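# Insert steel peg fully into block's hole, leave block put

## Task

Push the steel peg completely into the hole in the block without shifting the block more than 1.5 cm from its starting spot at any moment (doing so fails the attempt outright). The peg must stay seated on its own, not because a gripper holds it; at the end, release it and move the arms away.

## Robot and tools

Robot: two arms, left_arm and right_arm, each with six revolute joints and a parallel gripper. Joint order per arm: waist, shoulder, elbow, wrist pitch, wrist yaw, wrist roll. Stated ranges (rad): waist -2.618 to 3.054, shoulder 0.000 to 3.142, elbow 0.000 to 3.142, wrist pitch -1.571 to 1.571, wrist yaw -1.571 to 1.571, wrist roll -2.094 to 2.094. True limits may sit up to 0.036 rad either way of these.

Scene frame: origin on the table surface midway between the arms, +x out over the table, +z up, left_arm on the +y side. The names left/right do not match image sides. The gripper's fingers extend along its own +z and close along its own y. The reported end_effector_position (metres) is the spot between the finger pads, roughly 1 cm short of the tips; orientation is given as end_effector_quat_wxyz. Printed hand positions can be off, more so when the arm is stretched far.

Tool execute_actions, argument actions: a list holding at most one item. An empty list only reports the current state. An item with just steps (1 to 300) is a wait: nothing new is commanded, and it returns once that many control steps (1/30 s each) have elapsed since the previous result, counting time spent replying. An item with rows (1 to 15 rows) plus optional steps (1 to 15, default 15) is a motion: each row drives one step, and the final row repeats if rows run out. Optional pictures (boolean) turns camera images on or off for that result; by default they are included.

Each row is one flat list of 14 numbers, each in [-1, 1], covering both arms even if one stays still: left_arm's six joint values then its gripper opening, then right_arm's six joint values then its opening. The joint values are offsets, not poses: they are measured from that arm's joint angles in the latest result that printed them (or, before any such result, and in any later call inside the same reply, from where the arm stands when the action begins). They are never relative to the previous row. Scale: 1.0 equals 1.202 rad for the waist, 1.258 shoulder, 1.238 elbow, 2.073 wrist pitch, 2.022 for wrist yaw and for wrist roll. The opening is absolute, not an offset: +1 fully open (about 0.094 m between pads), -1 closed. Requests pushing a joint more than 0.036 rad beyond its stated range are rejected entirely and nothing moves. Commands past the real limit are clipped, and the result may print "joint sent to its limit" (possibly about an earlier, still running action); absence of that line proves nothing.

Motion details: each joint's target is kept within a lead of its measured angle (waist 0.202, shoulder 0.258, elbow 0.238, wrist pitch 0.573, wrist yaw and roll 0.522 rad), so big offsets take several steps. If targets would move a gripper over 70 mm from where it is, all that arm's targets are scaled back. Arms keep heading to the last row's target during thinking and waiting until they nearly stop or a step is HELD. Sending all zeros is not a pause: it pulls the arm back to the reference angles, and arms may sag under zero offsets. To hold an arm steady, in the first call of a reply send the offsets that reach the desired angles, then zeros in further calls, extending the aim if a joint keeps falling short.

Gripping: grip_measured reports finger opening on the command scale; readings can be off by about 1 mm per gripper, constantly. Away from the ends of the scale, the fingers go to where grip_measured would equal your number. To keep an object held, command about 0.03 below grip_measured for a firm grip, less for a light one. Pads push roughly 50 to 62 N at most, less on thin parts (under about 2 mm).

Result lines: the state line lists each arm's pose as `left_arm: …` | `right_arm: …`. Joint positions and Joint velocities give, per arm, six joint values (rad, rad/s) then pad gap (m, m/s). "joint command not followed" means a clearance check altered or blocked joint targets on some steps; the rest of the row still ran. HELD marks steps where the row, fully or partly, was not sent. MOTOR HOT appears from 75 °C; at 90 °C the arm pauses 10 s, and at 100 °C it goes limp and drops; both are reported as OVER-TEMPERATURE FAULT. Holding loads heats motors, even while idle in thought.

Tool zoom_image: camera is "cam_left_wrist" or "cam_right_wrist" (each 504x504); region [x0, y0, x1, y1] in pixels, origin top-left, at most 504 by 504, returns a closer look at that camera's latest image.

Tool finished_scene: scene (integer 1 to 2) ends that scene irreversibly and reports success; the next scene's task comes in its result. Replying without any tool call ends everything.

Typical order: look, open gripper, reach and grasp the peg, lift, align above the hole, lower gently until fully seated, open, retreat, then finish. Avoid: shoving the block (over 1.5 cm of travel fails), dropping or knocking items off the table, slamming, hard pushes, arms colliding or pressing on each other. Loose objects may occasionally get nudged by outside disturbances.

Each tool is called by a JSON object that holds its "op" and its "data".

## Session

{"op": "execute_actions", "data": {"actions": []}}

Scene clock: 0.00 s of 4600.00 s.
left_arm: end_effector_position=(+0.3485, +0.1899, +0.3482) grip_measured=+1.000 end_effector_quat_wxyz=(+0.676, -0.261, +0.635, -0.266) | right_arm: end_effector_position=(+0.3885, -0.0116, +0.2264) grip_measured=+1.000 end_effector_quat_wxyz=(+0.335, +0.323, +0.872, +0.152)
Joint positions: left_arm=[-1.049  1.09   0.769  0.408 -0.869 -0.699  0.094] | right_arm=[ 0.634  2.246  2.37  -1.095  0.485  1.378  0.094]
Joint velocities: left_arm=[-0.017 -0.007 -0.002 -0.007 -0.051 -0.037  0.   ] | right_arm=[ 0.007  0.017  0.007 -0.037  0.095 -0.037  0.   ]

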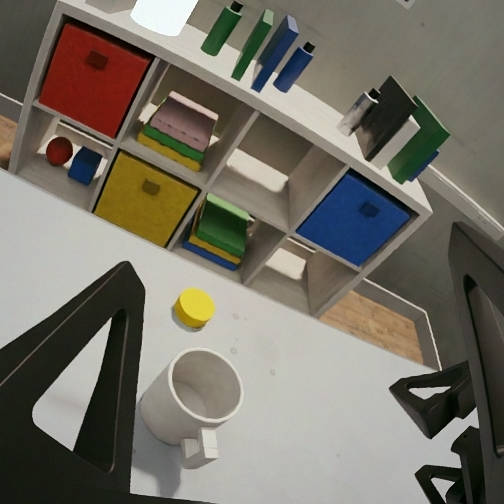

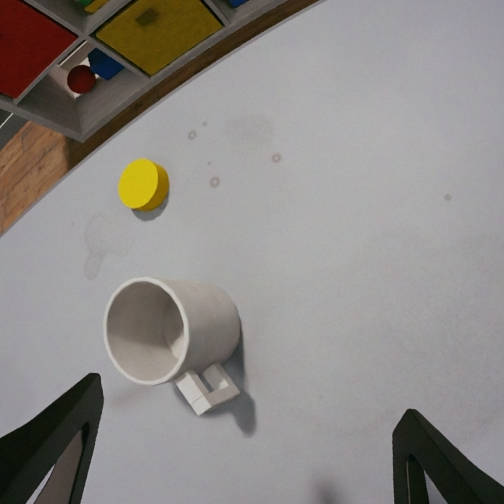

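{"op": "execute_actions", "data": {"actions": [{"rows":[[0.87,0,0,0,0,0,1,-0.527,0,0,0,0,0,1]]}], "pictures": false}}

{"op": "execute_actions", "data": {"actions": [{"steps":45}]}}

Scene clock: 22.03 s of 4600.00 s.
left_arm: end_effector_position=(+0.3303, +0.5453, +0.3481) grip_measured=+1.000 end_effector_quat_wxyz=(+0.719, -0.541, +0.423, +0.103) | right_arm: end_effector_position=(+0.5116, -0.3150, +0.2276) grip_measured=+1.000 end_effector_quat_wxyz=(+0.365, +0.566, +0.737, +0.057)
Joint positions: left_arm=[-0.02   1.09   0.769  0.407 -0.872 -0.7    0.094] | right_arm=[ 0.032  2.246  2.37  -1.078  0.47   1.378  0.094]
Joint velocities: left_arm=[ 0.789  0.017 -0.007 -0.007 -0.212 -0.022  0.   ] | right_arm=[-1.209  0.002 -0.007 -0.022  0.125  0.051  0.   ]
Steps of this call (steps 1 to 90: nothing new was sent; then 18.53 s passed at rest; steps 91 to 105: all 15 steps of this action). Readings (joint positions):
91: left_arm=[-1.020 1.090 0.769 0.408 -0.854 -0.698] | right_arm=[0.623 2.246 2.370 -1.094 0.478 1.378]
92: left_arm=[-0.956 1.090 0.769 0.408 -0.848 -0.698] | right_arm=[0.605 2.246 2.370 -1.093 0.470 1.378]
94: left_arm=[-0.805 1.090 0.769 0.407 -0.851 -0.699] | right_arm=[0.541 2.246 2.370 -1.089 0.464 1.378]
98: left_arm=[-0.499 1.090 0.769 0.407 -0.856 -0.699] | right_arm=[0.365 2.246 2.370 -1.083 0.463 1.378]
105: the state above

Scene clock: 23.53 s of 4600.00 s.
left_arm: end_effector_position=(+0.3258, +0.5518, +0.3480) grip_measured=+1.000 end_effector_quat_wxyz=(+0.718, -0.547, +0.417, +0.111) | right_arm: end_effector_position=(+0.5124, -0.3329, +0.2283) grip_measured=+1.000 end_effector_quat_wxyz=(+0.369, +0.577, +0.727, +0.048)
Joint positions: left_arm=[ 0.     1.09   0.769  0.407 -0.876 -0.7    0.094] | right_arm=[ 0.003  2.246  2.37  -1.078  0.48   1.378  0.094]
Joint velocities: left_arm=[-0.002 -0.007 -0.022  0.022 -0.007  0.007  0.   ] | right_arm=[-0.007 -0.002 -0.007  0.007  0.022 -0.022  0.   ]
Steps of this call (steps 1 to 30: the robot went on to your last target; steps 31 to 45: nothing new was sent). Readings (joint positions):
1: left_arm=[-0.003 1.090 0.769 0.407 -0.876 -0.700] | right_arm=[-0.004 2.246 2.370 -1.078 0.475 1.378]
2: left_arm=[0.001 1.090 0.769 0.407 -0.877 -0.700] | right_arm=[-0.030 2.246 2.370 -1.078 0.481 1.378]
4: left_arm=[0.000 1.090 0.769 0.407 -0.876 -0.700] | right_arm=[-0.049 2.246 2.370 -1.078 0.489 1.378]
8: left_arm=[0.000 1.090 0.769 0.407 -0.876 -0.700] | right_arm=[-0.021 2.246 2.370 -1.078 0.488 1.378]
45: the state above
All arms were judged still, so your last target was given up. Only a new action makes them travel on or press farther. Fingers that are still opening or closing keep moving.

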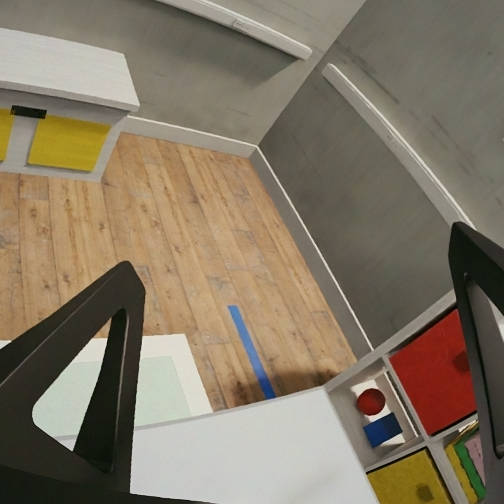

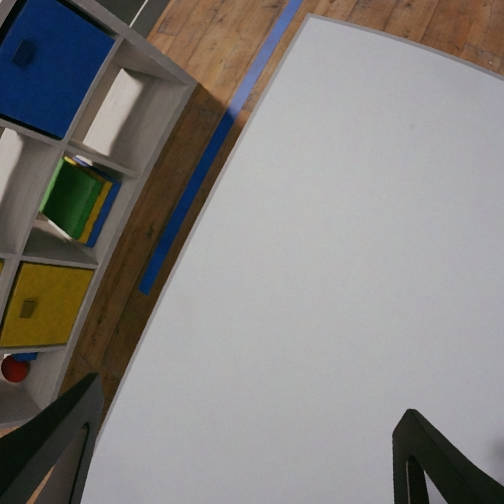

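{"op": "execute_actions", "data": {"actions": [{"rows":[[-0.5,-0.2,0.3,-0.85,0.433,0.346,1,0.15,-1,-0.945,-0.15,-0.237,-0.68,1]]}], "pictures": false}}

{"op": "execute_actions", "data": {"actions": [{"steps":45}]}}

Scene clock: 34.37 s of 4600.00 s.
left_arm: end_effector_position=(+0.3088, +0.2633, +0.3530) grip_measured=+1.000 end_effector_quat_wxyz=(+0.562, +0.083, +0.819, -0.082) | right_arm: end_effector_position=(+0.2549, -0.2491, +0.2400) grip_measured=+1.000 end_effector_quat_wxyz=(+0.188, +0.026, +0.981, +0.049)
Joint positions: left_arm=[-0.579  0.85   1.126 -0.643 -0.13  -0.094  0.094] | right_arm=[ 0.188  1.458  1.578 -1.305  0.056  0.418  0.094]
Joint velocities: left_arm=[-0.193 -0.007 -0.007 -2.366  0.608  0.403  0.   ] | right_arm=[ 0.012 -2.357 -1.985 -0.212 -0.315 -2.322  0.   ]
Steps of this call (steps 1 to 90: nothing new was sent; then 7.33 s passed at rest; steps 91 to 105: all 15 steps of this action). Readings (joint positions):
91: left_arm=[-0.013 1.075 0.785 0.347 -0.843 -0.655] | right_arm=[0.008 2.230 2.349 -1.080 0.452 1.343]
92: left_arm=[-0.048 1.052 0.810 0.265 -0.787 -0.597] | right_arm=[0.016 2.204 2.309 -1.100 0.414 1.299]
94: left_arm=[-0.139 0.997 0.884 0.118 -0.664 -0.475] | right_arm=[0.053 2.138 2.228 -1.144 0.340 1.204]
98: left_arm=[-0.344 0.906 1.057 -0.156 -0.400 -0.271] | right_arm=[0.145 1.952 2.029 -1.215 0.198 0.965]
105: the state above

Scene clock: 35.87 s of 4600.00 s.
left_arm: end_effector_position=(+0.1973, +0.2834, +0.2238) grip_measured=+1.000 end_effector_quat_wxyz=(+0.245, +0.188, +0.950, -0.044) | right_arm: end_effector_position=(+0.1383, -0.2862, +0.2269) grip_measured=+1.000 end_effector_quat_wxyz=(+0.203, -0.175, +0.963, +0.035)
Joint positions: left_arm=[-0.593  0.85   1.126 -1.344 -0.013 -0.005  0.094] | right_arm=[ 0.188  0.983  1.221 -1.394  0.009  0.014  0.094]
Joint velocities: left_arm=[-0.007 -0.002  0.002  0.022 -0.066  0.022  0.   ] | right_arm=[ 0.007 -0.002 -0.007 -0.022  0.037 -0.037  0.   ]
Steps of this call (steps 1 to 45: the robot went on to your last target). Readings (joint positions):
1: left_arm=[-0.584 0.850 1.126 -0.727 -0.111 -0.080] | right_arm=[0.188 1.374 1.509 -1.312 0.047 0.347]
2: left_arm=[-0.587 0.850 1.126 -0.810 -0.095 -0.069] | right_arm=[0.188 1.288 1.439 -1.319 0.040 0.287]
4: left_arm=[-0.590 0.850 1.126 -0.973 -0.069 -0.049] | right_arm=[0.188 1.114 1.305 -1.338 0.029 0.193]
8: left_arm=[-0.593 0.850 1.126 -1.209 -0.035 -0.022] | right_arm=[0.188 0.961 1.236 -1.399 0.016 0.086]
45: the state above
All arms were judged still, so your last target was given up. Only a new action makes them travel on or press farther. Fingers that are still opening or closing keep moving.

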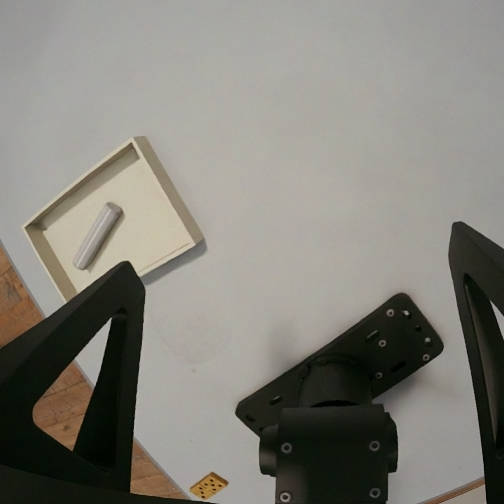

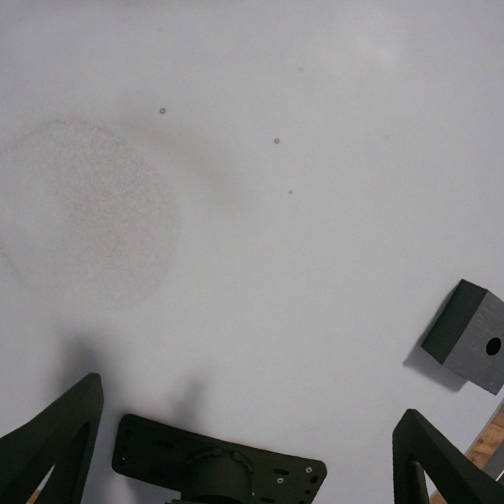

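{"op": "execute_actions", "data": {"actions": [{"rows":[[0.8,0.4,0.25,0.07,0,0,1,-0.85,0.1,0.05,0.07,0,0,1]]}], "pictures": false}}

{"op": "execute_actions", "data": {"actions": [{"steps":30}]}}

Scene clock: 48.03 s of 4600.00 s.
left_arm: end_effector_position=(+0.2946, +0.5135, +0.2147) grip_measured=+1.000 end_effector_quat_wxyz=(+0.188, -0.260, +0.945, +0.058) | right_arm: end_effector_position=(+0.1568, -0.5078, +0.2268) grip_measured=+1.000 end_effector_quat_wxyz=(+0.216, +0.308, +0.923, -0.078)
Joint positions: left_arm=[ 0.335  1.397  1.418 -1.196 -0.014 -0.003  0.094] | right_arm=[-0.816  1.126  1.261 -1.243  0.019  0.012  0.094]
Joint velocities: left_arm=[ 1.311 -0.134  0.002 -0.037 -0.315 -0.051  0.   ] | right_arm=[-0.501  0.002 -0.012 -0.095  0.081  0.007  0.   ]
Steps of this call (steps 1 to 90: nothing new was sent; then 8.67 s passed at rest; steps 91 to 105: all 15 steps of this action). Readings (joint positions):
91: left_arm=[-0.564 0.874 1.152 -1.357 -0.003 -0.003] | right_arm=[0.149 0.996 1.228 -1.390 -0.007 0.012]
92: left_arm=[-0.509 0.922 1.204 -1.359 -0.003 -0.003] | right_arm=[0.075 1.021 1.244 -1.371 -0.008 0.012]
94: left_arm=[-0.401 1.043 1.318 -1.323 -0.001 -0.003] | right_arm=[-0.073 1.079 1.261 -1.314 -0.006 0.012]
98: left_arm=[-0.156 1.285 1.423 -1.228 0.005 -0.003] | right_arm=[-0.370 1.126 1.261 -1.259 -0.001 0.012]
105: the state above

Scene clock: 49.03 s of 4600.00 s.
left_arm: end_effector_position=(+0.2854, +0.5251, +0.2195) grip_measured=+1.000 end_effector_quat_wxyz=(+0.193, -0.280, +0.938, +0.069) | right_arm: end_effector_position=(+0.1552, -0.5100, +0.2268) grip_measured=+1.000 end_effector_quat_wxyz=(+0.215, +0.313, +0.922, -0.078)
Joint positions: left_arm=[ 0.376  1.38   1.418 -1.196 -0.025 -0.004  0.094] | right_arm=[-0.828  1.126  1.261 -1.243  0.017  0.012  0.094]
Joint velocities: left_arm=[-0.002 -0.017 -0.012 -0.022  0.037  0.022  0.   ] | right_arm=[-0.012  0.012 -0.002 -0.037 -0.022 -0.066  0.   ]
Steps of this call (steps 1 to 30: the robot went on to your last target). Readings (joint positions):
1: left_arm=[0.367 1.392 1.418 -1.196 -0.022 -0.004] | right_arm=[-0.826 1.126 1.261 -1.243 0.019 0.012]
2: left_arm=[0.380 1.389 1.418 -1.196 -0.026 -0.004] | right_arm=[-0.828 1.126 1.261 -1.243 0.019 0.012]
4: left_arm=[0.379 1.383 1.418 -1.196 -0.026 -0.004] | right_arm=[-0.828 1.126 1.261 -1.243 0.018 0.012]
8: left_arm=[0.376 1.380 1.418 -1.196 -0.025 -0.004] | right_arm=[-0.828 1.126 1.261 -1.243 0.018 0.012]
30: the state above
All arms were judged still, so your last target was given up. Only a new action makes them travel on or press farther. Fingers that are still opening or closing keep moving.

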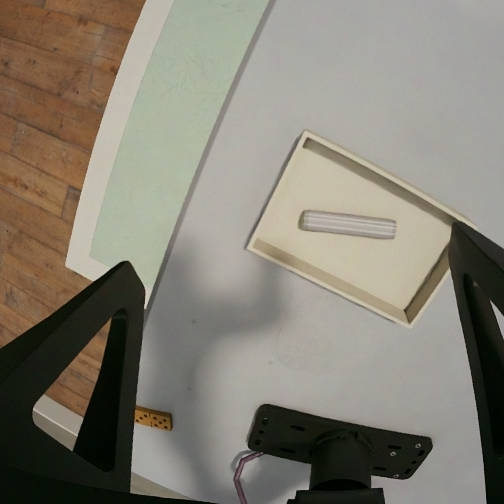

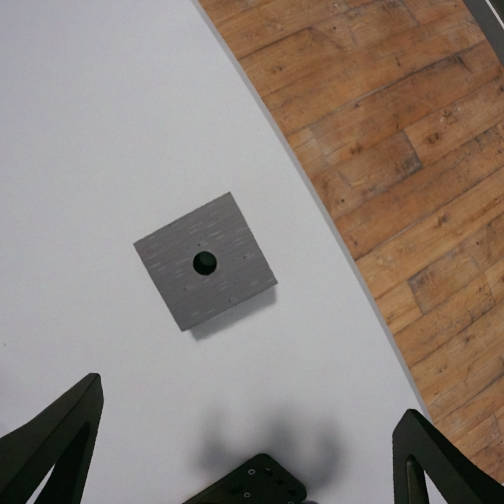

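{"op": "zoom_image", "data": {"camera": "cam_left_wrist", "region": [270,160,430,290]}}

{"op": "zoom_image", "data": {"camera": "cam_right_wrist", "region": [130,190,290,340]}}

Region (270, 160, 430, 290) of cam_left_wrist's 504x504 image, scaled by 3.150, with more detail than that image has; it fills the top 410 rows of this view, and the rest is white.

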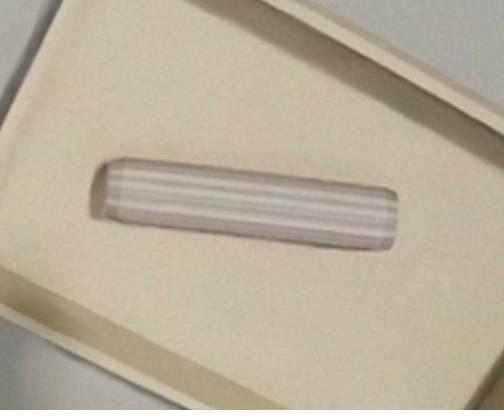

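Region (130, 190, 290, 340) of cam_right_wrist's 504x504 image, scaled by 3.150, with more detail than that image has; it fills the top 472 rows of this view, and the rest is white.

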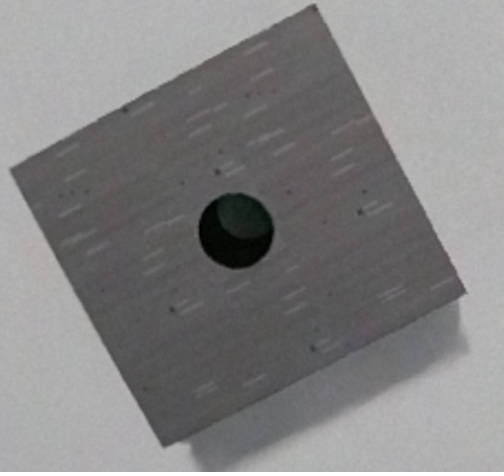

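{"op": "execute_actions", "data": {"actions": [{"rows":[[-0.146,0.215,-0.025,-0.04,0.015,0.77,1,0,0,0,0,0,0,1]]}], "pictures": false}}

{"op": "execute_actions", "data": {"actions": [{"steps":25}]}}

Scene clock: 73.93 s of 4600.00 s.
left_arm: end_effector_position=(+0.3020, +0.4683, +0.1141) grip_measured=+1.000 end_effector_quat_wxyz=(-0.003, +0.449, +0.893, +0.002) | right_arm: end_effector_position=(+0.1552, -0.5100, +0.2268) grip_measured=+1.000 end_effector_quat_wxyz=(+0.215, +0.313, +0.922, -0.078)
Joint positions: left_arm=[ 0.196  1.679  1.365 -1.257 -0.007  1.323  0.094] | right_arm=[-0.828  1.126  1.261 -1.243  0.017  0.012  0.094]
Joint velocities: left_arm=[-0.012 -0.066 -0.007 -0.022 -0.007  1.531  0.   ] | right_arm=[-0.012  0.007 -0.002 -0.022  0.022 -0.022  0.   ]
Steps of this call (steps 1 to 90: nothing new was sent; then 21.40 s passed at rest; steps 91 to 105: all 15 steps of this action). Readings (joint positions):
91: left_arm=[0.361 1.397 1.421 -1.205 -0.033 0.053] | right_arm=[-0.828 1.126 1.261 -1.243 0.017 0.012]
92: left_arm=[0.328 1.426 1.423 -1.211 -0.034 0.125] | right_arm=[-0.828 1.126 1.261 -1.243 0.017 0.012]
94: left_arm=[0.255 1.526 1.421 -1.222 -0.026 0.304] | right_arm=[-0.828 1.126 1.261 -1.243 0.017 0.012]
98: left_arm=[0.196 1.686 1.378 -1.229 -0.008 0.706] | right_arm=[-0.828 1.126 1.261 -1.243 0.017 0.012]
105: the state above

Scene clock: 74.77 s of 4600.00 s.
left_arm: end_effector_position=(+0.3017, +0.4682, +0.1144) grip_measured=+1.000 end_effector_quat_wxyz=(-0.003, +0.546, +0.838, +0.002) | right_arm: end_effector_position=(+0.1552, -0.5100, +0.2268) grip_measured=+1.000 end_effector_quat_wxyz=(+0.215, +0.313, +0.922, -0.078)
Joint positions: left_arm=[ 0.196  1.678  1.365 -1.259 -0.007  1.546  0.094] | right_arm=[-0.828  1.126  1.261 -1.243  0.017  0.012  0.094]
Joint velocities: left_arm=[-0.002 -0.002 -0.012 -0.051 -0.022  0.051  0.   ] | right_arm=[-0.002 -0.002 -0.007 -0.037  0.022 -0.066  0.   ]
Steps of this call (steps 1 to 25: the robot went on to your last target). Readings (joint positions):
1: left_arm=[0.196 1.678 1.365 -1.258 -0.007 1.368] | right_arm=[-0.828 1.126 1.261 -1.243 0.017 0.012]
2: left_arm=[0.196 1.678 1.365 -1.259 -0.007 1.405] | right_arm=[-0.828 1.126 1.261 -1.243 0.017 0.012]
4: left_arm=[0.196 1.678 1.365 -1.259 -0.007 1.456] | right_arm=[-0.828 1.126 1.261 -1.243 0.017 0.012]
8: left_arm=[0.196 1.678 1.365 -1.259 -0.007 1.511] | right_arm=[-0.828 1.126 1.261 -1.243 0.017 0.012]
25: the state above

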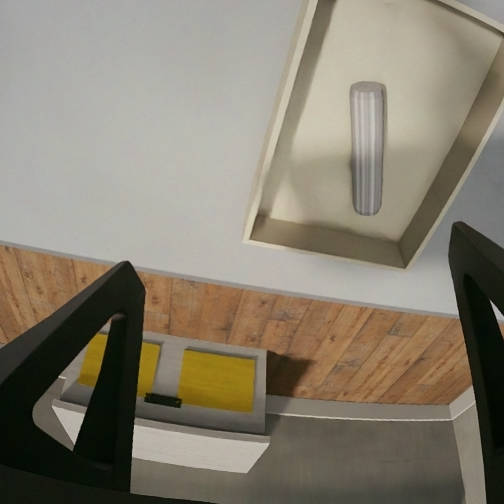

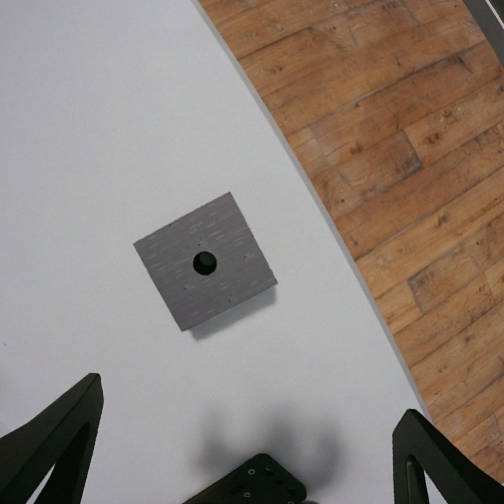

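{"op": "execute_actions", "data": {"actions": [{"rows":[[0,-0.03,-0.05,0.02,0,0,0.2,0,0,0,0,0,0,1],[0,-0.06,-0.1,0.04,0,0,0.2,0,0,0,0,0,0,1],[0,-0.09,-0.16,0.06,0,0,0.2,0,0,0,0,0,0,1],[0,-0.12,-0.22,0.08,0,0,0.2,0,0,0,0,0,0,1],[0,-0.153,-0.303,0.108,0,0,0.2,0,0,0,0,0,0,1]]}], "pictures": false}}

{"op": "execute_actions", "data": {"actions": [{"steps":20}]}}

Scene clock: 87.17 s of 4600.00 s.
left_arm: end_effector_position=(+0.2451, +0.4449, +0.0601) grip_measured=+0.203 end_effector_quat_wxyz=(-0.012, +0.546, +0.837, -0.011) | right_arm: end_effector_position=(+0.1552, -0.5100, +0.2268) grip_measured=+1.000 end_effector_quat_wxyz=(+0.215, +0.313, +0.922, -0.078)
Joint positions: left_arm=[ 0.196  1.514  0.977 -1.065 -0.007  1.547  0.057] | right_arm=[-0.828  1.126  1.261 -1.243  0.017  0.012  0.094]
Joint velocities: left_arm=[ 0.007 -0.002  0.002  0.154 -0.007 -0.037 -0.001] | right_arm=[ 0.007  0.007 -0.007 -0.037  0.037  0.037  0.   ]
Steps of this call (steps 1 to 15: the robot went on to your last target; steps 16 to 90: nothing new was sent; then 8.90 s passed at rest; steps 91 to 105: all 15 steps of this action). Readings (joint positions):
91: left_arm=[0.196 1.675 1.356 -1.250 -0.007 1.547] | right_arm=[-0.828 1.126 1.261 -1.243 0.017 0.012]
92: left_arm=[0.196 1.663 1.330 -1.228 -0.007 1.547] | right_arm=[-0.828 1.126 1.261 -1.243 0.017 0.012]
94: left_arm=[0.196 1.612 1.224 -1.170 -0.007 1.547] | right_arm=[-0.828 1.126 1.261 -1.243 0.017 0.012]
98: left_arm=[0.196 1.516 0.996 -1.118 -0.007 1.547] | right_arm=[-0.828 1.126 1.261 -1.243 0.017 0.012]
105: the state above

Scene clock: 87.83 s of 4600.00 s.
left_arm: end_effector_position=(+0.2494, +0.4466, +0.0600) grip_measured=+0.203 end_effector_quat_wxyz=(-0.006, +0.546, +0.837, -0.003) | right_arm: end_effector_position=(+0.1552, -0.5100, +0.2268) grip_measured=+1.000 end_effector_quat_wxyz=(+0.215, +0.313, +0.922, -0.078)
Joint positions: left_arm=[ 0.196  1.514  0.977 -1.046 -0.007  1.547  0.057] | right_arm=[-0.828  1.126  1.261 -1.243  0.017  0.012  0.094]
Joint velocities: left_arm=[ 0.002  0.007 -0.007 -0.007  0.022  0.007  0.001] | right_arm=[ 0.002  0.007 -0.007  0.022 -0.022 -0.022  0.   ]
Steps of this call (steps 1 to 20: the robot went on to your last target). Readings (joint positions):
1: left_arm=[0.196 1.514 0.977 -1.061 -0.007 1.547] | right_arm=[-0.828 1.126 1.261 -1.243 0.017 0.012]
2: left_arm=[0.196 1.514 0.977 -1.057 -0.007 1.547] | right_arm=[-0.828 1.126 1.261 -1.243 0.017 0.012]
4: left_arm=[0.196 1.514 0.977 -1.053 -0.007 1.547] | right_arm=[-0.828 1.126 1.261 -1.243 0.017 0.012]
8: left_arm=[0.196 1.514 0.977 -1.048 -0.007 1.547] | right_arm=[-0.828 1.126 1.261 -1.243 0.017 0.012]
20: the state above

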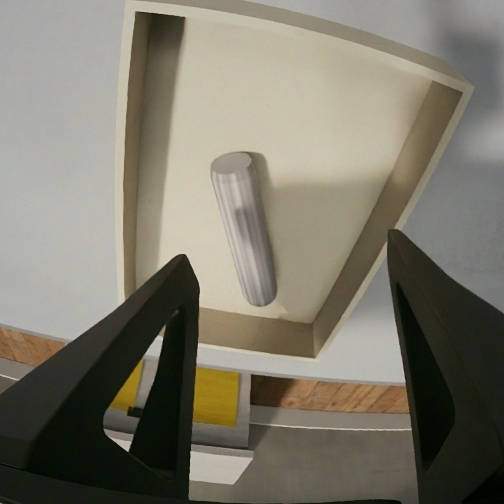

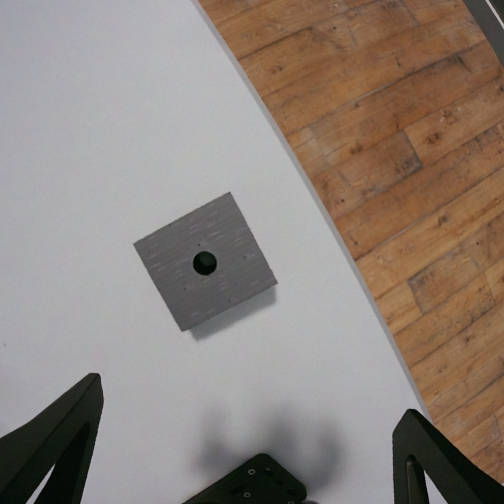

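{"op": "execute_actions", "data": {"actions": [{"rows":[[0.04,0.01,0.02,0.01,0,0.03,0,0,0,0,0,0,0,1],[0.09,0.02,0.03,0.02,0,0.06,0,0,0,0,0,0,0,1],[0.14,0.035,0.037,0.031,0.004,0.085,0,0,0,0,0,0,0,1]]}], "pictures": false}}

{"op": "execute_actions", "data": {"actions": [{"steps":15}]}}

Scene clock: 102.90 s of 4600.00 s.
left_arm: end_effector_position=(+0.2449, +0.4936, +0.0571) grip_measured=+0.003 end_effector_quat_wxyz=(+0.001, +0.541, +0.841, +0.014) | right_arm: end_effector_position=(+0.1552, -0.5100, +0.2268) grip_measured=+1.000 end_effector_quat_wxyz=(+0.215, +0.313, +0.922, -0.078)
Joint positions: left_arm=[ 0.368  1.55   0.999 -0.993 -0.01   1.706  0.047] | right_arm=[-0.828  1.126  1.261 -1.243  0.017  0.012  0.094]
Joint velocities: left_arm=[-0.007 -0.012 -0.027  0.007 -0.095  0.081 -0.   ] | right_arm=[ 0.002  0.007  0.007  0.007  0.095 -0.037  0.   ]
Steps of this call (steps 1 to 15: the robot went on to your last target; steps 16 to 90: nothing new was sent; then 11.57 s passed at rest; steps 91 to 105: all 15 steps of this action). Readings (joint positions):
91: left_arm=[0.202 1.514 0.977 -1.045 -0.006 1.556] | right_arm=[-0.828 1.126 1.261 -1.243 0.017 0.012]
92: left_arm=[0.222 1.516 0.978 -1.043 -0.003 1.576] | right_arm=[-0.828 1.126 1.261 -1.243 0.017 0.012]
94: left_arm=[0.302 1.530 0.990 -1.029 -0.001 1.624] | right_arm=[-0.828 1.126 1.261 -1.243 0.017 0.012]
98: left_arm=[0.369 1.550 0.999 -0.999 -0.010 1.677] | right_arm=[-0.828 1.126 1.261 -1.243 0.017 0.012]
105: the state above

Scene clock: 103.40 s of 4600.00 s.
left_arm: end_effector_position=(+0.2452, +0.4937, +0.0571) grip_measured=+0.003 end_effector_quat_wxyz=(+0.001, +0.544, +0.839, +0.015) | right_arm: end_effector_position=(+0.1552, -0.5100, +0.2268) grip_measured=+1.000 end_effector_quat_wxyz=(+0.215, +0.313, +0.922, -0.078)
Joint positions: left_arm=[ 0.368  1.55   0.999 -0.992 -0.01   1.714  0.047] | right_arm=[-0.828  1.126  1.261 -1.243  0.017  0.012  0.094]
Joint velocities: left_arm=[ 0.002  0.012  0.002  0.022 -0.037 -0.051 -0.   ] | right_arm=[-0.007 -0.007 -0.012 -0.007 -0.022  0.007  0.   ]
Steps of this call (steps 1 to 15: the robot went on to your last target). Readings (joint positions):
1: left_arm=[0.368 1.550 0.999 -0.993 -0.010 1.708] | right_arm=[-0.828 1.126 1.261 -1.243 0.017 0.012]
2: left_arm=[0.368 1.550 0.999 -0.993 -0.010 1.709] | right_arm=[-0.828 1.126 1.261 -1.243 0.017 0.012]
4: left_arm=[0.368 1.550 0.999 -0.993 -0.010 1.711] | right_arm=[-0.828 1.126 1.261 -1.243 0.017 0.012]
8: left_arm=[0.368 1.550 0.999 -0.992 -0.010 1.712] | right_arm=[-0.828 1.126 1.261 -1.243 0.017 0.012]
15: the state above
All arms were judged still, so your last target was given up. Only a new action makes them travel on or press farther. Fingers that are still opening or closing keep moving.

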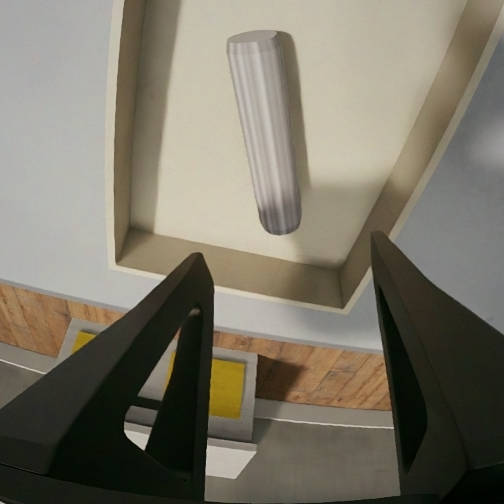

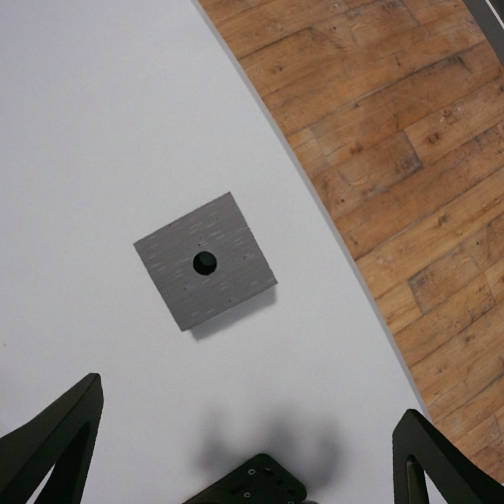

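{"op": "execute_actions", "data": {"actions": [{"rows":[[0,0.02,-0.01,0.025,0,0,-0.1,0,0,0,0,0,0,1],[0,0.04,-0.02,0.05,0,0,-0.1,0,0,0,0,0,0,1],[0,0.062,-0.031,0.05,0.004,0,-0.1,0,0,0,0,0,0,1]]}]}}

Scene clock: 110.20 s of 4600.00 s.
left_arm: end_effector_position=(+0.2482, +0.4957, +0.0294) grip_measured=-0.097 end_effector_quat_wxyz=(-0.004, +0.544, +0.839, +0.003) | right_arm: end_effector_position=(+0.1552, -0.5100, +0.2268) grip_measured=+1.000 end_effector_quat_wxyz=(+0.215, +0.313, +0.922, -0.078)
Joint positions: left_arm=[ 0.368  1.628  0.961 -0.903 -0.01   1.714  0.042] | right_arm=[-0.828  1.126  1.261 -1.243  0.017  0.012  0.094]
Joint velocities: left_arm=[-0.002 -0.002 -0.007  0.022 -0.007  0.007 -0.   ] | right_arm=[ 0.002 -0.002  0.002 -0.007 -0.051 -0.007  0.   ]
Steps of this call (steps 1 to 90: nothing new was sent; then 3.30 s passed at rest; steps 91 to 105: all 15 steps of this action). Readings (joint positions):
91: left_arm=[0.368 1.551 0.999 -0.988 -0.010 1.714] | right_arm=[-0.828 1.126 1.261 -1.243 0.017 0.012]
92: left_arm=[0.368 1.556 0.997 -0.976 -0.010 1.714] | right_arm=[-0.828 1.126 1.261 -1.243 0.017 0.012]
94: left_arm=[0.368 1.582 0.989 -0.943 -0.010 1.714] | right_arm=[-0.828 1.126 1.261 -1.243 0.017 0.012]
98: left_arm=[0.368 1.626 0.965 -0.915 -0.010 1.714] | right_arm=[-0.828 1.126 1.261 -1.243 0.017 0.012]
105: the state above

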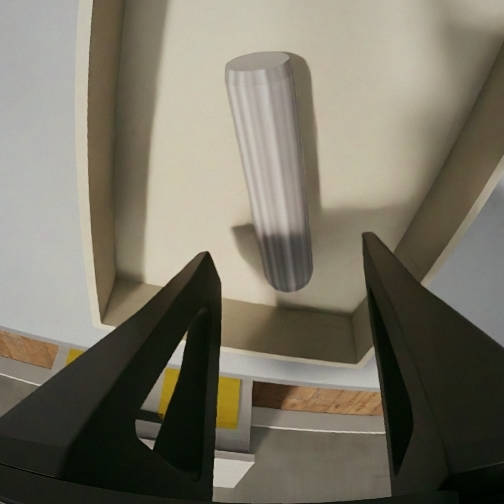

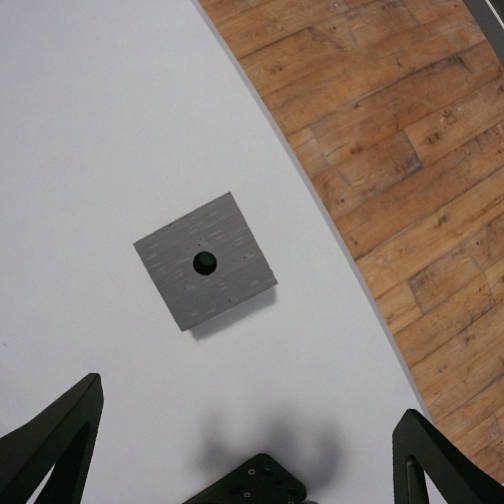

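{"op": "execute_actions", "data": {"actions": [{"rows":[[-0.028,0.022,-0.027,0.034,0.004,-0.015,-0.2,0,0,0,0,0,0,1]]}]}}

Scene clock: 116.30 s of 4600.00 s.
left_arm: end_effector_position=(+0.2544, +0.4907, +0.0183) grip_measured=-0.197 end_effector_quat_wxyz=(-0.002, +0.546, +0.838, +0.008) | right_arm: end_effector_position=(+0.1552, -0.5100, +0.2268) grip_measured=+1.000 end_effector_quat_wxyz=(+0.215, +0.313, +0.922, -0.078)
Joint positions: left_arm=[ 0.34   1.648  0.933 -0.844 -0.01   1.69   0.038] | right_arm=[-0.828  1.126  1.261 -1.243  0.017  0.012  0.094]
Joint velocities: left_arm=[ 0.002 -0.007 -0.007  0.037 -0.007 -0.007 -0.001] | right_arm=[-0.002  0.022  0.012 -0.081  0.051  0.007  0.   ]
Steps of this call (steps 1 to 15: the robot went on to your last target; steps 16 to 90: nothing new was sent; then 2.60 s passed at rest; steps 91 to 105: all 15 steps of this action). Readings (joint positions):
91: left_arm=[0.365 1.629 0.957 -0.891 -0.010 1.710] | right_arm=[-0.828 1.126 1.261 -1.243 0.017 0.012]
92: left_arm=[0.359 1.630 0.952 -0.879 -0.010 1.706] | right_arm=[-0.828 1.126 1.261 -1.243 0.017 0.012]
94: left_arm=[0.345 1.639 0.942 -0.865 -0.010 1.699] | right_arm=[-0.828 1.126 1.261 -1.243 0.017 0.012]
98: left_arm=[0.340 1.648 0.933 -0.853 -0.010 1.693] | right_arm=[-0.828 1.126 1.261 -1.243 0.017 0.012]
105: the state above

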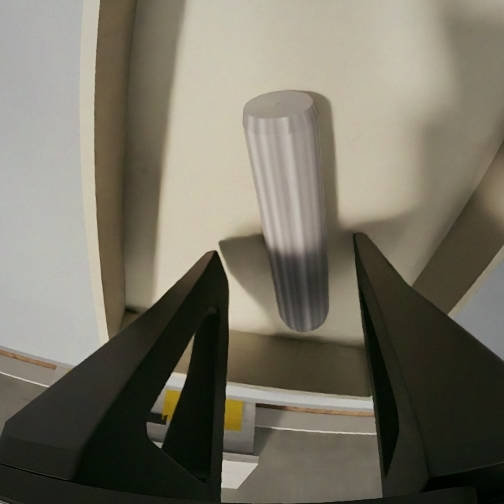

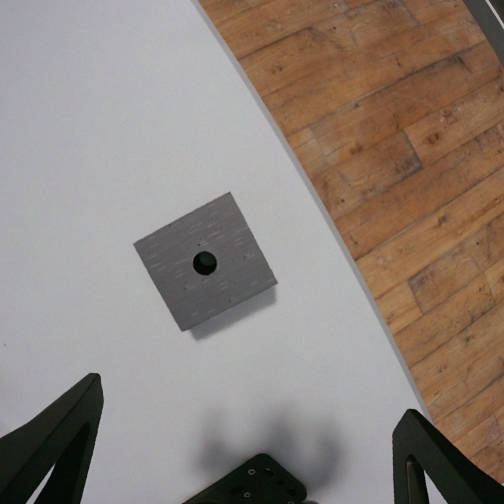

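{"op": "execute_actions", "data": {"actions": [{"rows":[[0,0.014,0,0,0,0,-0.3,0,0,0,0,0,0,1],[0,0.014,0,0,0,0,-0.35,0,0,0,0,0,0,1],[0,0.014,0,0,0,0,-0.4,0,0,0,0,0,0,1],[0,0.014,0,0,0,0,-0.45,0,0,0,0,0,0,1],[0,0.014,0,0,0,0,-0.5,0,0,0,0,0,0,1],[0,0.014,0,0,0,0,-0.55,0,0,0,0,0,0,1],[0,0.014,0,0,0,0,-0.59,0,0,0,0,0,0,1],[0,0.014,0,0,0,0,-0.62,0,0,0,0,0,0,1],[0,0.014,0,0,0,0,-0.65,0,0,0,0,0,0,1],[0,0.014,0,0,0,0,-0.68,0,0,0,0,0,0,1],[0,0.014,0,0,0,0,-0.71,0,0,0,0,0,0,1]]}]}}

Scene clock: 132.57 s of 4600.00 s.
left_arm: end_effector_position=(+0.2548, +0.4910, +0.0183) grip_measured=-0.693 end_effector_quat_wxyz=(-0.001, +0.545, +0.838, +0.009) | right_arm: end_effector_position=(+0.1552, -0.5100, +0.2268) grip_measured=+1.000 end_effector_quat_wxyz=(+0.215, +0.313, +0.922, -0.078)
Joint positions: left_arm=[ 0.34   1.648  0.933 -0.842 -0.01   1.689  0.014] | right_arm=[-0.828  1.126  1.261 -1.243  0.017  0.012  0.094]
Joint velocities: left_arm=[-0.007 -0.007 -0.017  0.037 -0.022  0.037  0.001] | right_arm=[-0.002 -0.002 -0.012 -0.066 -0.022  0.007  0.   ]
Steps of this call (steps 1 to 15: the robot went on to your last target; steps 16 to 90: nothing new was sent; then 12.77 s passed at rest; steps 91 to 105: all 15 steps of this action). Readings (joint positions):
91: left_arm=[0.340 1.648 0.933 -0.842 -0.010 1.689] | right_arm=[-0.828 1.126 1.261 -1.243 0.017 0.012]
92: left_arm=[0.340 1.648 0.933 -0.842 -0.010 1.689] | right_arm=[-0.828 1.126 1.261 -1.243 0.017 0.012]
94: left_arm=[0.340 1.648 0.933 -0.842 -0.010 1.689] | right_arm=[-0.828 1.126 1.261 -1.243 0.017 0.012]
98: left_arm=[0.340 1.648 0.933 -0.842 -0.010 1.689] | right_arm=[-0.828 1.126 1.261 -1.243 0.017 0.012]
105: the state above

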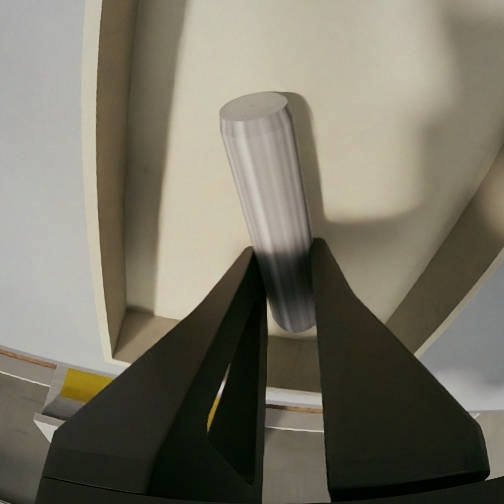

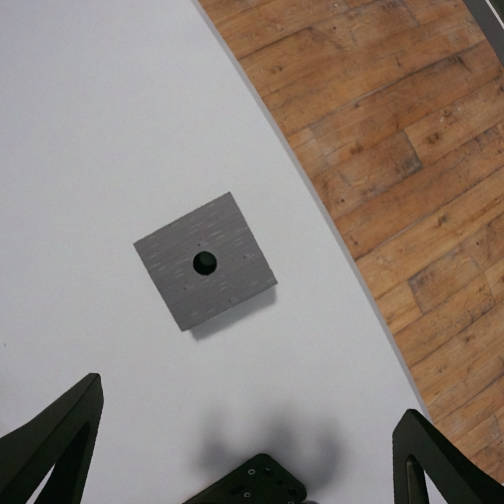

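{"op": "execute_actions", "data": {"actions": [{"rows":[[0,0.014,0,0,0,0,-0.5,0,0,0,0,0,0,1],[0,0.014,0,0,0,0,-0.5,0,0,0,0,0,0,1],[0,0.014,0,0,0,0,-0.5,0,0,0,0,0,0,1],[0,0.014,0,0,0,0,-0.5,0,0,0,0,0,0,1],[0,0.028,0,0,0,-0.03,-0.5,0,0,0,0,0,0,1]]}], "pictures": false}}

{"op": "execute_actions", "data": {"actions": [{"rows":[[0,0,0,0,0,0,-0.55,0,0,0,0,0,0,1],[0,0,0,0,0,0,-0.6,0,0,0,0,0,0,1],[0,0,0,0,0,0,-0.63,0,0,0,0,0,0,1],[0,0,0,0,0,0,-0.66,0,0,0,0,0,0,1],[0,0,0,0,0,0,-0.69,0,0,0,0,0,0,1],[0,0,0,0,0,0,-0.72,0,0,0,0,0,0,1]]}]}}

Scene clock: 144.27 s of 4600.00 s.
left_arm: end_effector_position=(+0.2531, +0.4899, +0.0130) grip_measured=-0.503 end_effector_quat_wxyz=(-0.006, +0.524, +0.851, -0.000) | right_arm: end_effector_position=(+0.1552, -0.5100, +0.2268) grip_measured=+1.000 end_effector_quat_wxyz=(+0.215, +0.313, +0.922, -0.078)
Joint positions: left_arm=[ 0.34   1.669  0.933 -0.842 -0.01   1.639  0.023] | right_arm=[-0.828  1.126  1.261 -1.243  0.017  0.012  0.094]
Joint velocities: left_arm=[-0.017 -0.007 -0.017 -0.051  0.066 -0.066 -0.002] | right_arm=[-0.012  0.002  0.002  0.037 -0.037 -0.022  0.   ]
Steps of this call (steps 1 to 15: the robot went on to your last target; steps 16 to 90: nothing new was sent; then 8.20 s passed at rest; steps 91 to 105: all 15 steps of this action). Readings (joint positions):
91: left_arm=[0.340 1.648 0.933 -0.842 -0.010 1.689] | right_arm=[-0.828 1.126 1.261 -1.243 0.017 0.012]
92: left_arm=[0.340 1.648 0.933 -0.842 -0.010 1.689] | right_arm=[-0.828 1.126 1.261 -1.243 0.017 0.012]
94: left_arm=[0.340 1.648 0.933 -0.842 -0.010 1.689] | right_arm=[-0.828 1.126 1.261 -1.243 0.017 0.012]
98: left_arm=[0.340 1.667 0.933 -0.842 -0.010 1.657] | right_arm=[-0.828 1.126 1.261 -1.243 0.017 0.012]
105: the state above

Scene clock: 144.77 s of 4600.00 s.
left_arm: end_effector_position=(+0.2543, +0.4907, +0.0130) grip_measured=-0.695 end_effector_quat_wxyz=(-0.005, +0.524, +0.851, +0.002) | right_arm: end_effector_position=(+0.1552, -0.5100, +0.2268) grip_measured=+1.000 end_effector_quat_wxyz=(+0.215, +0.313, +0.922, -0.078)
Joint positions: left_arm=[ 0.34   1.669  0.933 -0.836 -0.01   1.639  0.014] | right_arm=[-0.828  1.126  1.261 -1.243  0.017  0.012  0.094]
Joint velocities: left_arm=[-0.017  0.002 -0.002 -0.022  0.037  0.081 -0.   ] | right_arm=[ 0.002  0.002 -0.017  0.037 -0.037  0.095  0.   ]
Steps of this call (steps 1 to 15: all 15 steps of this action). Readings (joint positions):
1: left_arm=[0.340 1.669 0.933 -0.840 -0.010 1.639] | right_arm=[-0.828 1.126 1.261 -1.243 0.017 0.012]
2: left_arm=[0.340 1.669 0.933 -0.839 -0.010 1.639] | right_arm=[-0.828 1.126 1.261 -1.243 0.017 0.012]
4: left_arm=[0.340 1.669 0.933 -0.836 -0.010 1.639] | right_arm=[-0.828 1.126 1.261 -1.243 0.017 0.012]
8: left_arm=[0.340 1.669 0.933 -0.836 -0.010 1.639] | right_arm=[-0.828 1.126 1.261 -1.243 0.017 0.012]
15: the state above

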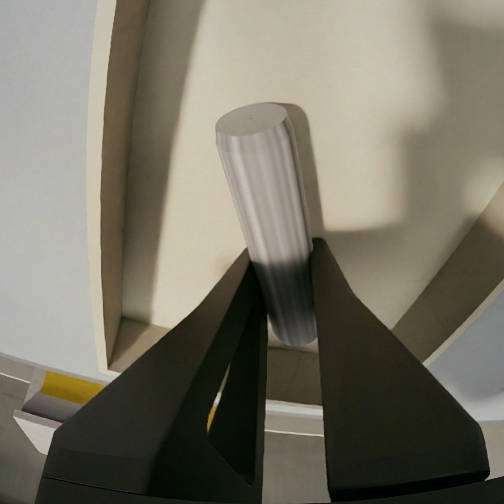

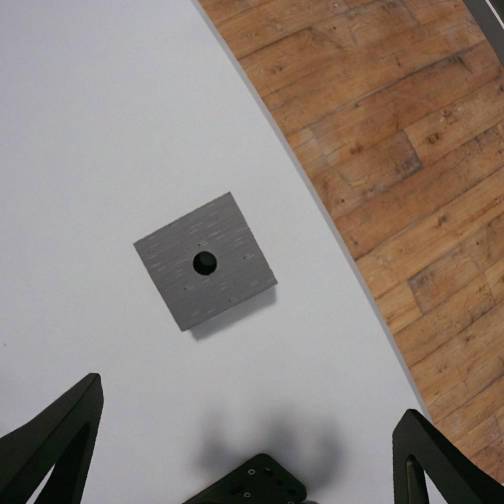

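{"op": "execute_actions", "data": {"actions": [{"rows":[[0,-0.03,0.02,-0.02,0,0,-0.725,0,0,0,0,0,0,1],[0,-0.05,0.04,-0.04,0,0,-0.725,0,0,0,0,0,0,1],[0,-0.08,0.06,-0.07,0,0,-0.725,0,0,0,0,0,0,1],[0,-0.11,0.09,-0.1,0,0,-0.725,0,0,0,0,0,0,1],[0,-0.15,0.12,-0.13,0,0,-0.725,0,0,0,0,0,0,1],[0,-0.2,0.15,-0.15,0,0,-0.725,0,0,0,0,0,0,1]]}], "pictures": false}}

{"op": "execute_actions", "data": {"actions": [{"rows":[[-0.9,0,0,0.1,0,-0.815,-0.725,0,0,0,0,0,0.93,1]]}], "pictures": false}}

{"op": "execute_actions", "data": {"actions": [{"rows":[[-0.6,0,-0.1,0.8,0,0,-0.725,0,0,0,0,0,0,1]]}], "pictures": false}}

{"op": "execute_actions", "data": {"actions": [{"steps":25}], "pictures": false}}

Scene clock: 164.43 s of 4600.00 s.
left_arm: end_effector_position=(+0.2600, +0.4941, +0.1208) grip_measured=-0.695 end_effector_quat_wxyz=(+0.036, +0.522, +0.848, +0.081) | right_arm: end_effector_position=(+0.1552, -0.5100, +0.2268) grip_measured=+1.000 end_effector_quat_wxyz=(+0.215, +0.313, +0.922, -0.078)
Joint positions: left_arm=[ 0.34   1.414  1.118 -1.099 -0.011  1.639  0.014] | right_arm=[-0.828  1.126  1.261 -1.243  0.017  0.012  0.094]
Joint velocities: left_arm=[ 0.002  0.007 -0.022 -0.154  0.081 -0.051  0.   ] | right_arm=[ 0.002  0.002 -0.017 -0.037 -0.081  0.007  0.   ]
Steps of this call (steps 1 to 15: the robot went on to your last target; steps 16 to 90: nothing new was sent; then 16.17 s passed at rest; steps 91 to 105: all 15 steps of this action). Readings (joint positions):
91: left_arm=[0.340 1.668 0.933 -0.836 -0.010 1.639] | right_arm=[-0.828 1.126 1.261 -1.243 0.017 0.012]
92: left_arm=[0.340 1.664 0.936 -0.845 -0.010 1.639] | right_arm=[-0.828 1.126 1.261 -1.243 0.017 0.012]
94: left_arm=[0.340 1.639 0.957 -0.896 -0.011 1.639] | right_arm=[-0.828 1.126 1.261 -1.243 0.017 0.012]
98: left_arm=[0.340 1.493 1.063 -1.025 -0.011 1.639] | right_arm=[-0.828 1.126 1.261 -1.243 0.017 0.012]
105: the state above

Scene clock: 164.93 s of 4600.00 s.
left_arm: end_effector_position=(+0.3074, +0.1990, +0.1311) grip_measured=-0.695 end_effector_quat_wxyz=(+0.182, +0.355, +0.917, -0.019) | right_arm: end_effector_position=(+0.1552, -0.5100, +0.2268) grip_measured=+1.000 end_effector_quat_wxyz=(+0.212, +0.851, +0.473, +0.087)
Joint positions: left_arm=[-0.702  1.418  1.112 -0.898 -0.011  0.233  0.014] | right_arm=[-0.828  1.126  1.261 -1.243  0.016  1.484  0.094]
Joint velocities: left_arm=[-1.429 -0.002 -0.007 -0.095  0.315 -1.531 -0.   ] | right_arm=[0.002 0.007 0.007 0.051 0.037 2.601 0.   ]
Steps of this call (steps 1 to 15: all 15 steps of this action). Readings (joint positions):
1: left_arm=[0.313 1.414 1.115 -1.088 -0.029 1.556] | right_arm=[-0.828 1.126 1.261 -1.243 0.016 0.093]
2: left_arm=[0.255 1.414 1.112 -1.057 -0.041 1.456] | right_arm=[-0.828 1.126 1.261 -1.243 0.016 0.194]
4: left_arm=[0.110 1.418 1.112 -0.991 -0.041 1.256] | right_arm=[-0.828 1.126 1.261 -1.243 0.016 0.392]
8: left_arm=[-0.192 1.418 1.112 -0.922 -0.032 0.856] | right_arm=[-0.828 1.126 1.261 -1.243 0.016 0.789]
15: the state above

Scene clock: 165.43 s of 4600.00 s.
left_arm: end_effector_position=(+0.2065, -0.0662, +0.2221) grip_measured=-0.695 end_effector_quat_wxyz=(+0.481, +0.540, +0.648, -0.239) | right_arm: end_effector_position=(+0.1554, -0.5100, +0.2269) grip_measured=+1.000 end_effector_quat_wxyz=(+0.212, +0.854, +0.467, +0.088)
Joint positions: left_arm=[-1.364  1.433  0.981  0.015 -0.012  0.229  0.014] | right_arm=[-0.828  1.126  1.261 -1.242  0.016  1.497  0.094]
Joint velocities: left_arm=[-0.711 -0.017  0.002  1.78   0.081 -0.022  0.001] | right_arm=[ 0.012  0.007  0.002  0.037 -0.022 -0.081  0.   ]
Steps of this call (steps 1 to 15: all 15 steps of this action). Readings (joint positions):
1: left_arm=[-0.754 1.415 1.091 -0.844 -0.013 0.223] | right_arm=[-0.828 1.126 1.261 -1.243 0.016 1.502]
2: left_arm=[-0.807 1.414 1.063 -0.758 -0.016 0.223] | right_arm=[-0.828 1.126 1.261 -1.242 0.016 1.501]
4: left_arm=[-0.915 1.423 1.018 -0.612 -0.016 0.225] | right_arm=[-0.828 1.126 1.261 -1.242 0.016 1.499]
8: left_arm=[-1.101 1.433 0.984 -0.379 -0.015 0.227] | right_arm=[-0.828 1.126 1.261 -1.242 0.016 1.497]
15: the state above

Scene clock: 166.27 s of 4600.00 s.
left_arm: end_effector_position=(+0.1884, -0.0896, +0.3914) grip_measured=-0.695 end_effector_quat_wxyz=(+0.699, +0.403, +0.457, -0.375) | right_arm: end_effector_position=(+0.1554, -0.5100, +0.2269) grip_measured=+1.000 end_effector_quat_wxyz=(+0.212, +0.854, +0.467, +0.088)
Joint positions: left_arm=[-1.417  1.433  0.981  0.713 -0.008  0.231  0.014] | right_arm=[-0.828  1.126  1.261 -1.242  0.016  1.496  0.094]
Joint velocities: left_arm=[-0.007 -0.007 -0.007  0.037 -0.037  0.066  0.001] | right_arm=[-0.012  0.007  0.007 -0.007 -0.066  0.007  0.   ]
Steps of this call (steps 1 to 25: the robot went on to your last target). Readings (joint positions):
1: left_arm=[-1.385 1.433 0.981 0.079 -0.010 0.230] | right_arm=[-0.828 1.126 1.261 -1.242 0.016 1.497]
2: left_arm=[-1.400 1.433 0.981 0.144 -0.008 0.230] | right_arm=[-0.828 1.126 1.261 -1.242 0.016 1.497]
4: left_arm=[-1.415 1.433 0.981 0.275 -0.008 0.231] | right_arm=[-0.828 1.126 1.261 -1.242 0.016 1.496]
8: left_arm=[-1.417 1.433 0.981 0.521 -0.008 0.231] | right_arm=[-0.828 1.126 1.261 -1.242 0.016 1.496]
25: the state above

{"op": "execute_actions", "data": {"actions": [{"rows":[[-0.025,0.05,0,0.372,0.006,-0.117,-0.725,0,0,0,0,0,0.2,0.2],[-0.025,0.1,-0.03,0.372,0.006,-0.117,-0.725,0,0,0,0,0,0.2,0.2],[-0.025,0.15,-0.05,0.372,0.006,-0.117,-0.725,0,0,0,0,0,0.2,0.2],[-0.025,0.2,-0.07,0.372,0.006,-0.117,-0.725,0,0,0,0,0,0.2,0.2],[-0.025,0.25,-0.1,0.372,0.006,-0.117,-0.725,0,0,0,0,0,0.2,0.2],[-0.025,0.3,-0.12,0.372,0.006,-0.117,-0.725,0,0,0,0,0,0.2,0.2],[-0.025,0.57,-0.21,0.372,0.006,-0.117,-0.725,0,0,0,0,0,0.2,0.2]]}], "pictures": false}}

{"op": "execute_actions", "data": {"actions": [{"steps":25}]}}

Scene clock: 175.70 s of 4600.00 s.
left_arm: end_effector_position=(+0.1892, -0.1308, +0.0976) grip_measured=-0.695 end_effector_quat_wxyz=(+0.567, +0.426, +0.582, -0.398) | right_arm: end_effector_position=(+0.1557, -0.5101, +0.2270) grip_measured=+0.202 end_effector_quat_wxyz=(+0.192, +0.927, +0.297, +0.127)
Joint positions: left_arm=[-1.442  2.146  0.733  1.374 -0.004  0.019  0.014] | right_arm=[-0.828  1.126  1.261 -1.241  0.016  1.879  0.056]
Joint velocities: left_arm=[ 0.007  1.297 -0.496 -0.139  0.007 -0.125 -0.001] | right_arm=[ 0.002 -0.012 -0.007  0.007 -0.051  0.051 -0.   ]
Steps of this call (steps 1 to 30: the robot went on to your last target; steps 31 to 90: nothing new was sent; then 5.93 s passed at rest; steps 91 to 105: all 15 steps of this action). Readings (joint positions):
91: left_arm=[-1.420 1.445 0.975 0.782 -0.008 0.195] | right_arm=[-0.828 1.126 1.261 -1.242 0.016 1.559]
92: left_arm=[-1.425 1.473 0.969 0.893 -0.008 0.156] | right_arm=[-0.828 1.126 1.261 -1.241 0.016 1.627]
94: left_arm=[-1.437 1.551 0.956 1.118 -0.006 0.100] | right_arm=[-0.828 1.126 1.261 -1.241 0.016 1.724]
98: left_arm=[-1.442 1.737 0.870 1.316 -0.004 0.054] | right_arm=[-0.828 1.126 1.261 -1.241 0.016 1.824]
105: the state above

Scene clock: 176.53 s of 4600.00 s.
left_arm: end_effector_position=(+0.1864, -0.1224, +0.0843) grip_measured=-0.695 end_effector_quat_wxyz=(+0.561, +0.422, +0.588, -0.402) | right_arm: end_effector_position=(+0.1557, -0.5101, +0.2270) grip_measured=+0.202 end_effector_quat_wxyz=(+0.191, +0.929, +0.290, +0.129)
Joint positions: left_arm=[-1.442  2.181  0.698  1.436 -0.004  0.001  0.014] | right_arm=[-0.828  1.126  1.261 -1.241  0.016  1.893  0.056]
Joint velocities: left_arm=[ 0.007  0.002 -0.002 -0.022 -0.081  0.022 -0.002] | right_arm=[ 0.012 -0.017  0.012 -0.051  0.037  0.022  0.   ]
Steps of this call (steps 1 to 25: the robot went on to your last target). Readings (joint positions):
1: left_arm=[-1.442 2.182 0.716 1.366 -0.004 0.016] | right_arm=[-0.828 1.126 1.261 -1.241 0.016 1.882]
2: left_arm=[-1.442 2.202 0.703 1.359 -0.004 0.013] | right_arm=[-0.828 1.126 1.261 -1.241 0.016 1.884]
4: left_arm=[-1.442 2.209 0.692 1.356 -0.004 0.009] | right_arm=[-0.828 1.126 1.261 -1.241 0.016 1.887]
8: left_arm=[-1.442 2.189 0.694 1.403 -0.004 0.005] | right_arm=[-0.828 1.126 1.261 -1.241 0.016 1.891]
25: the state above

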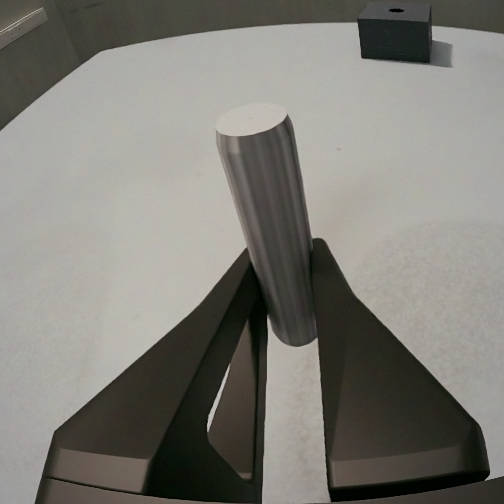

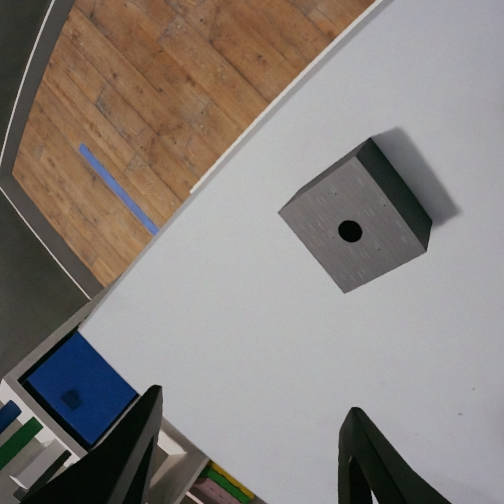

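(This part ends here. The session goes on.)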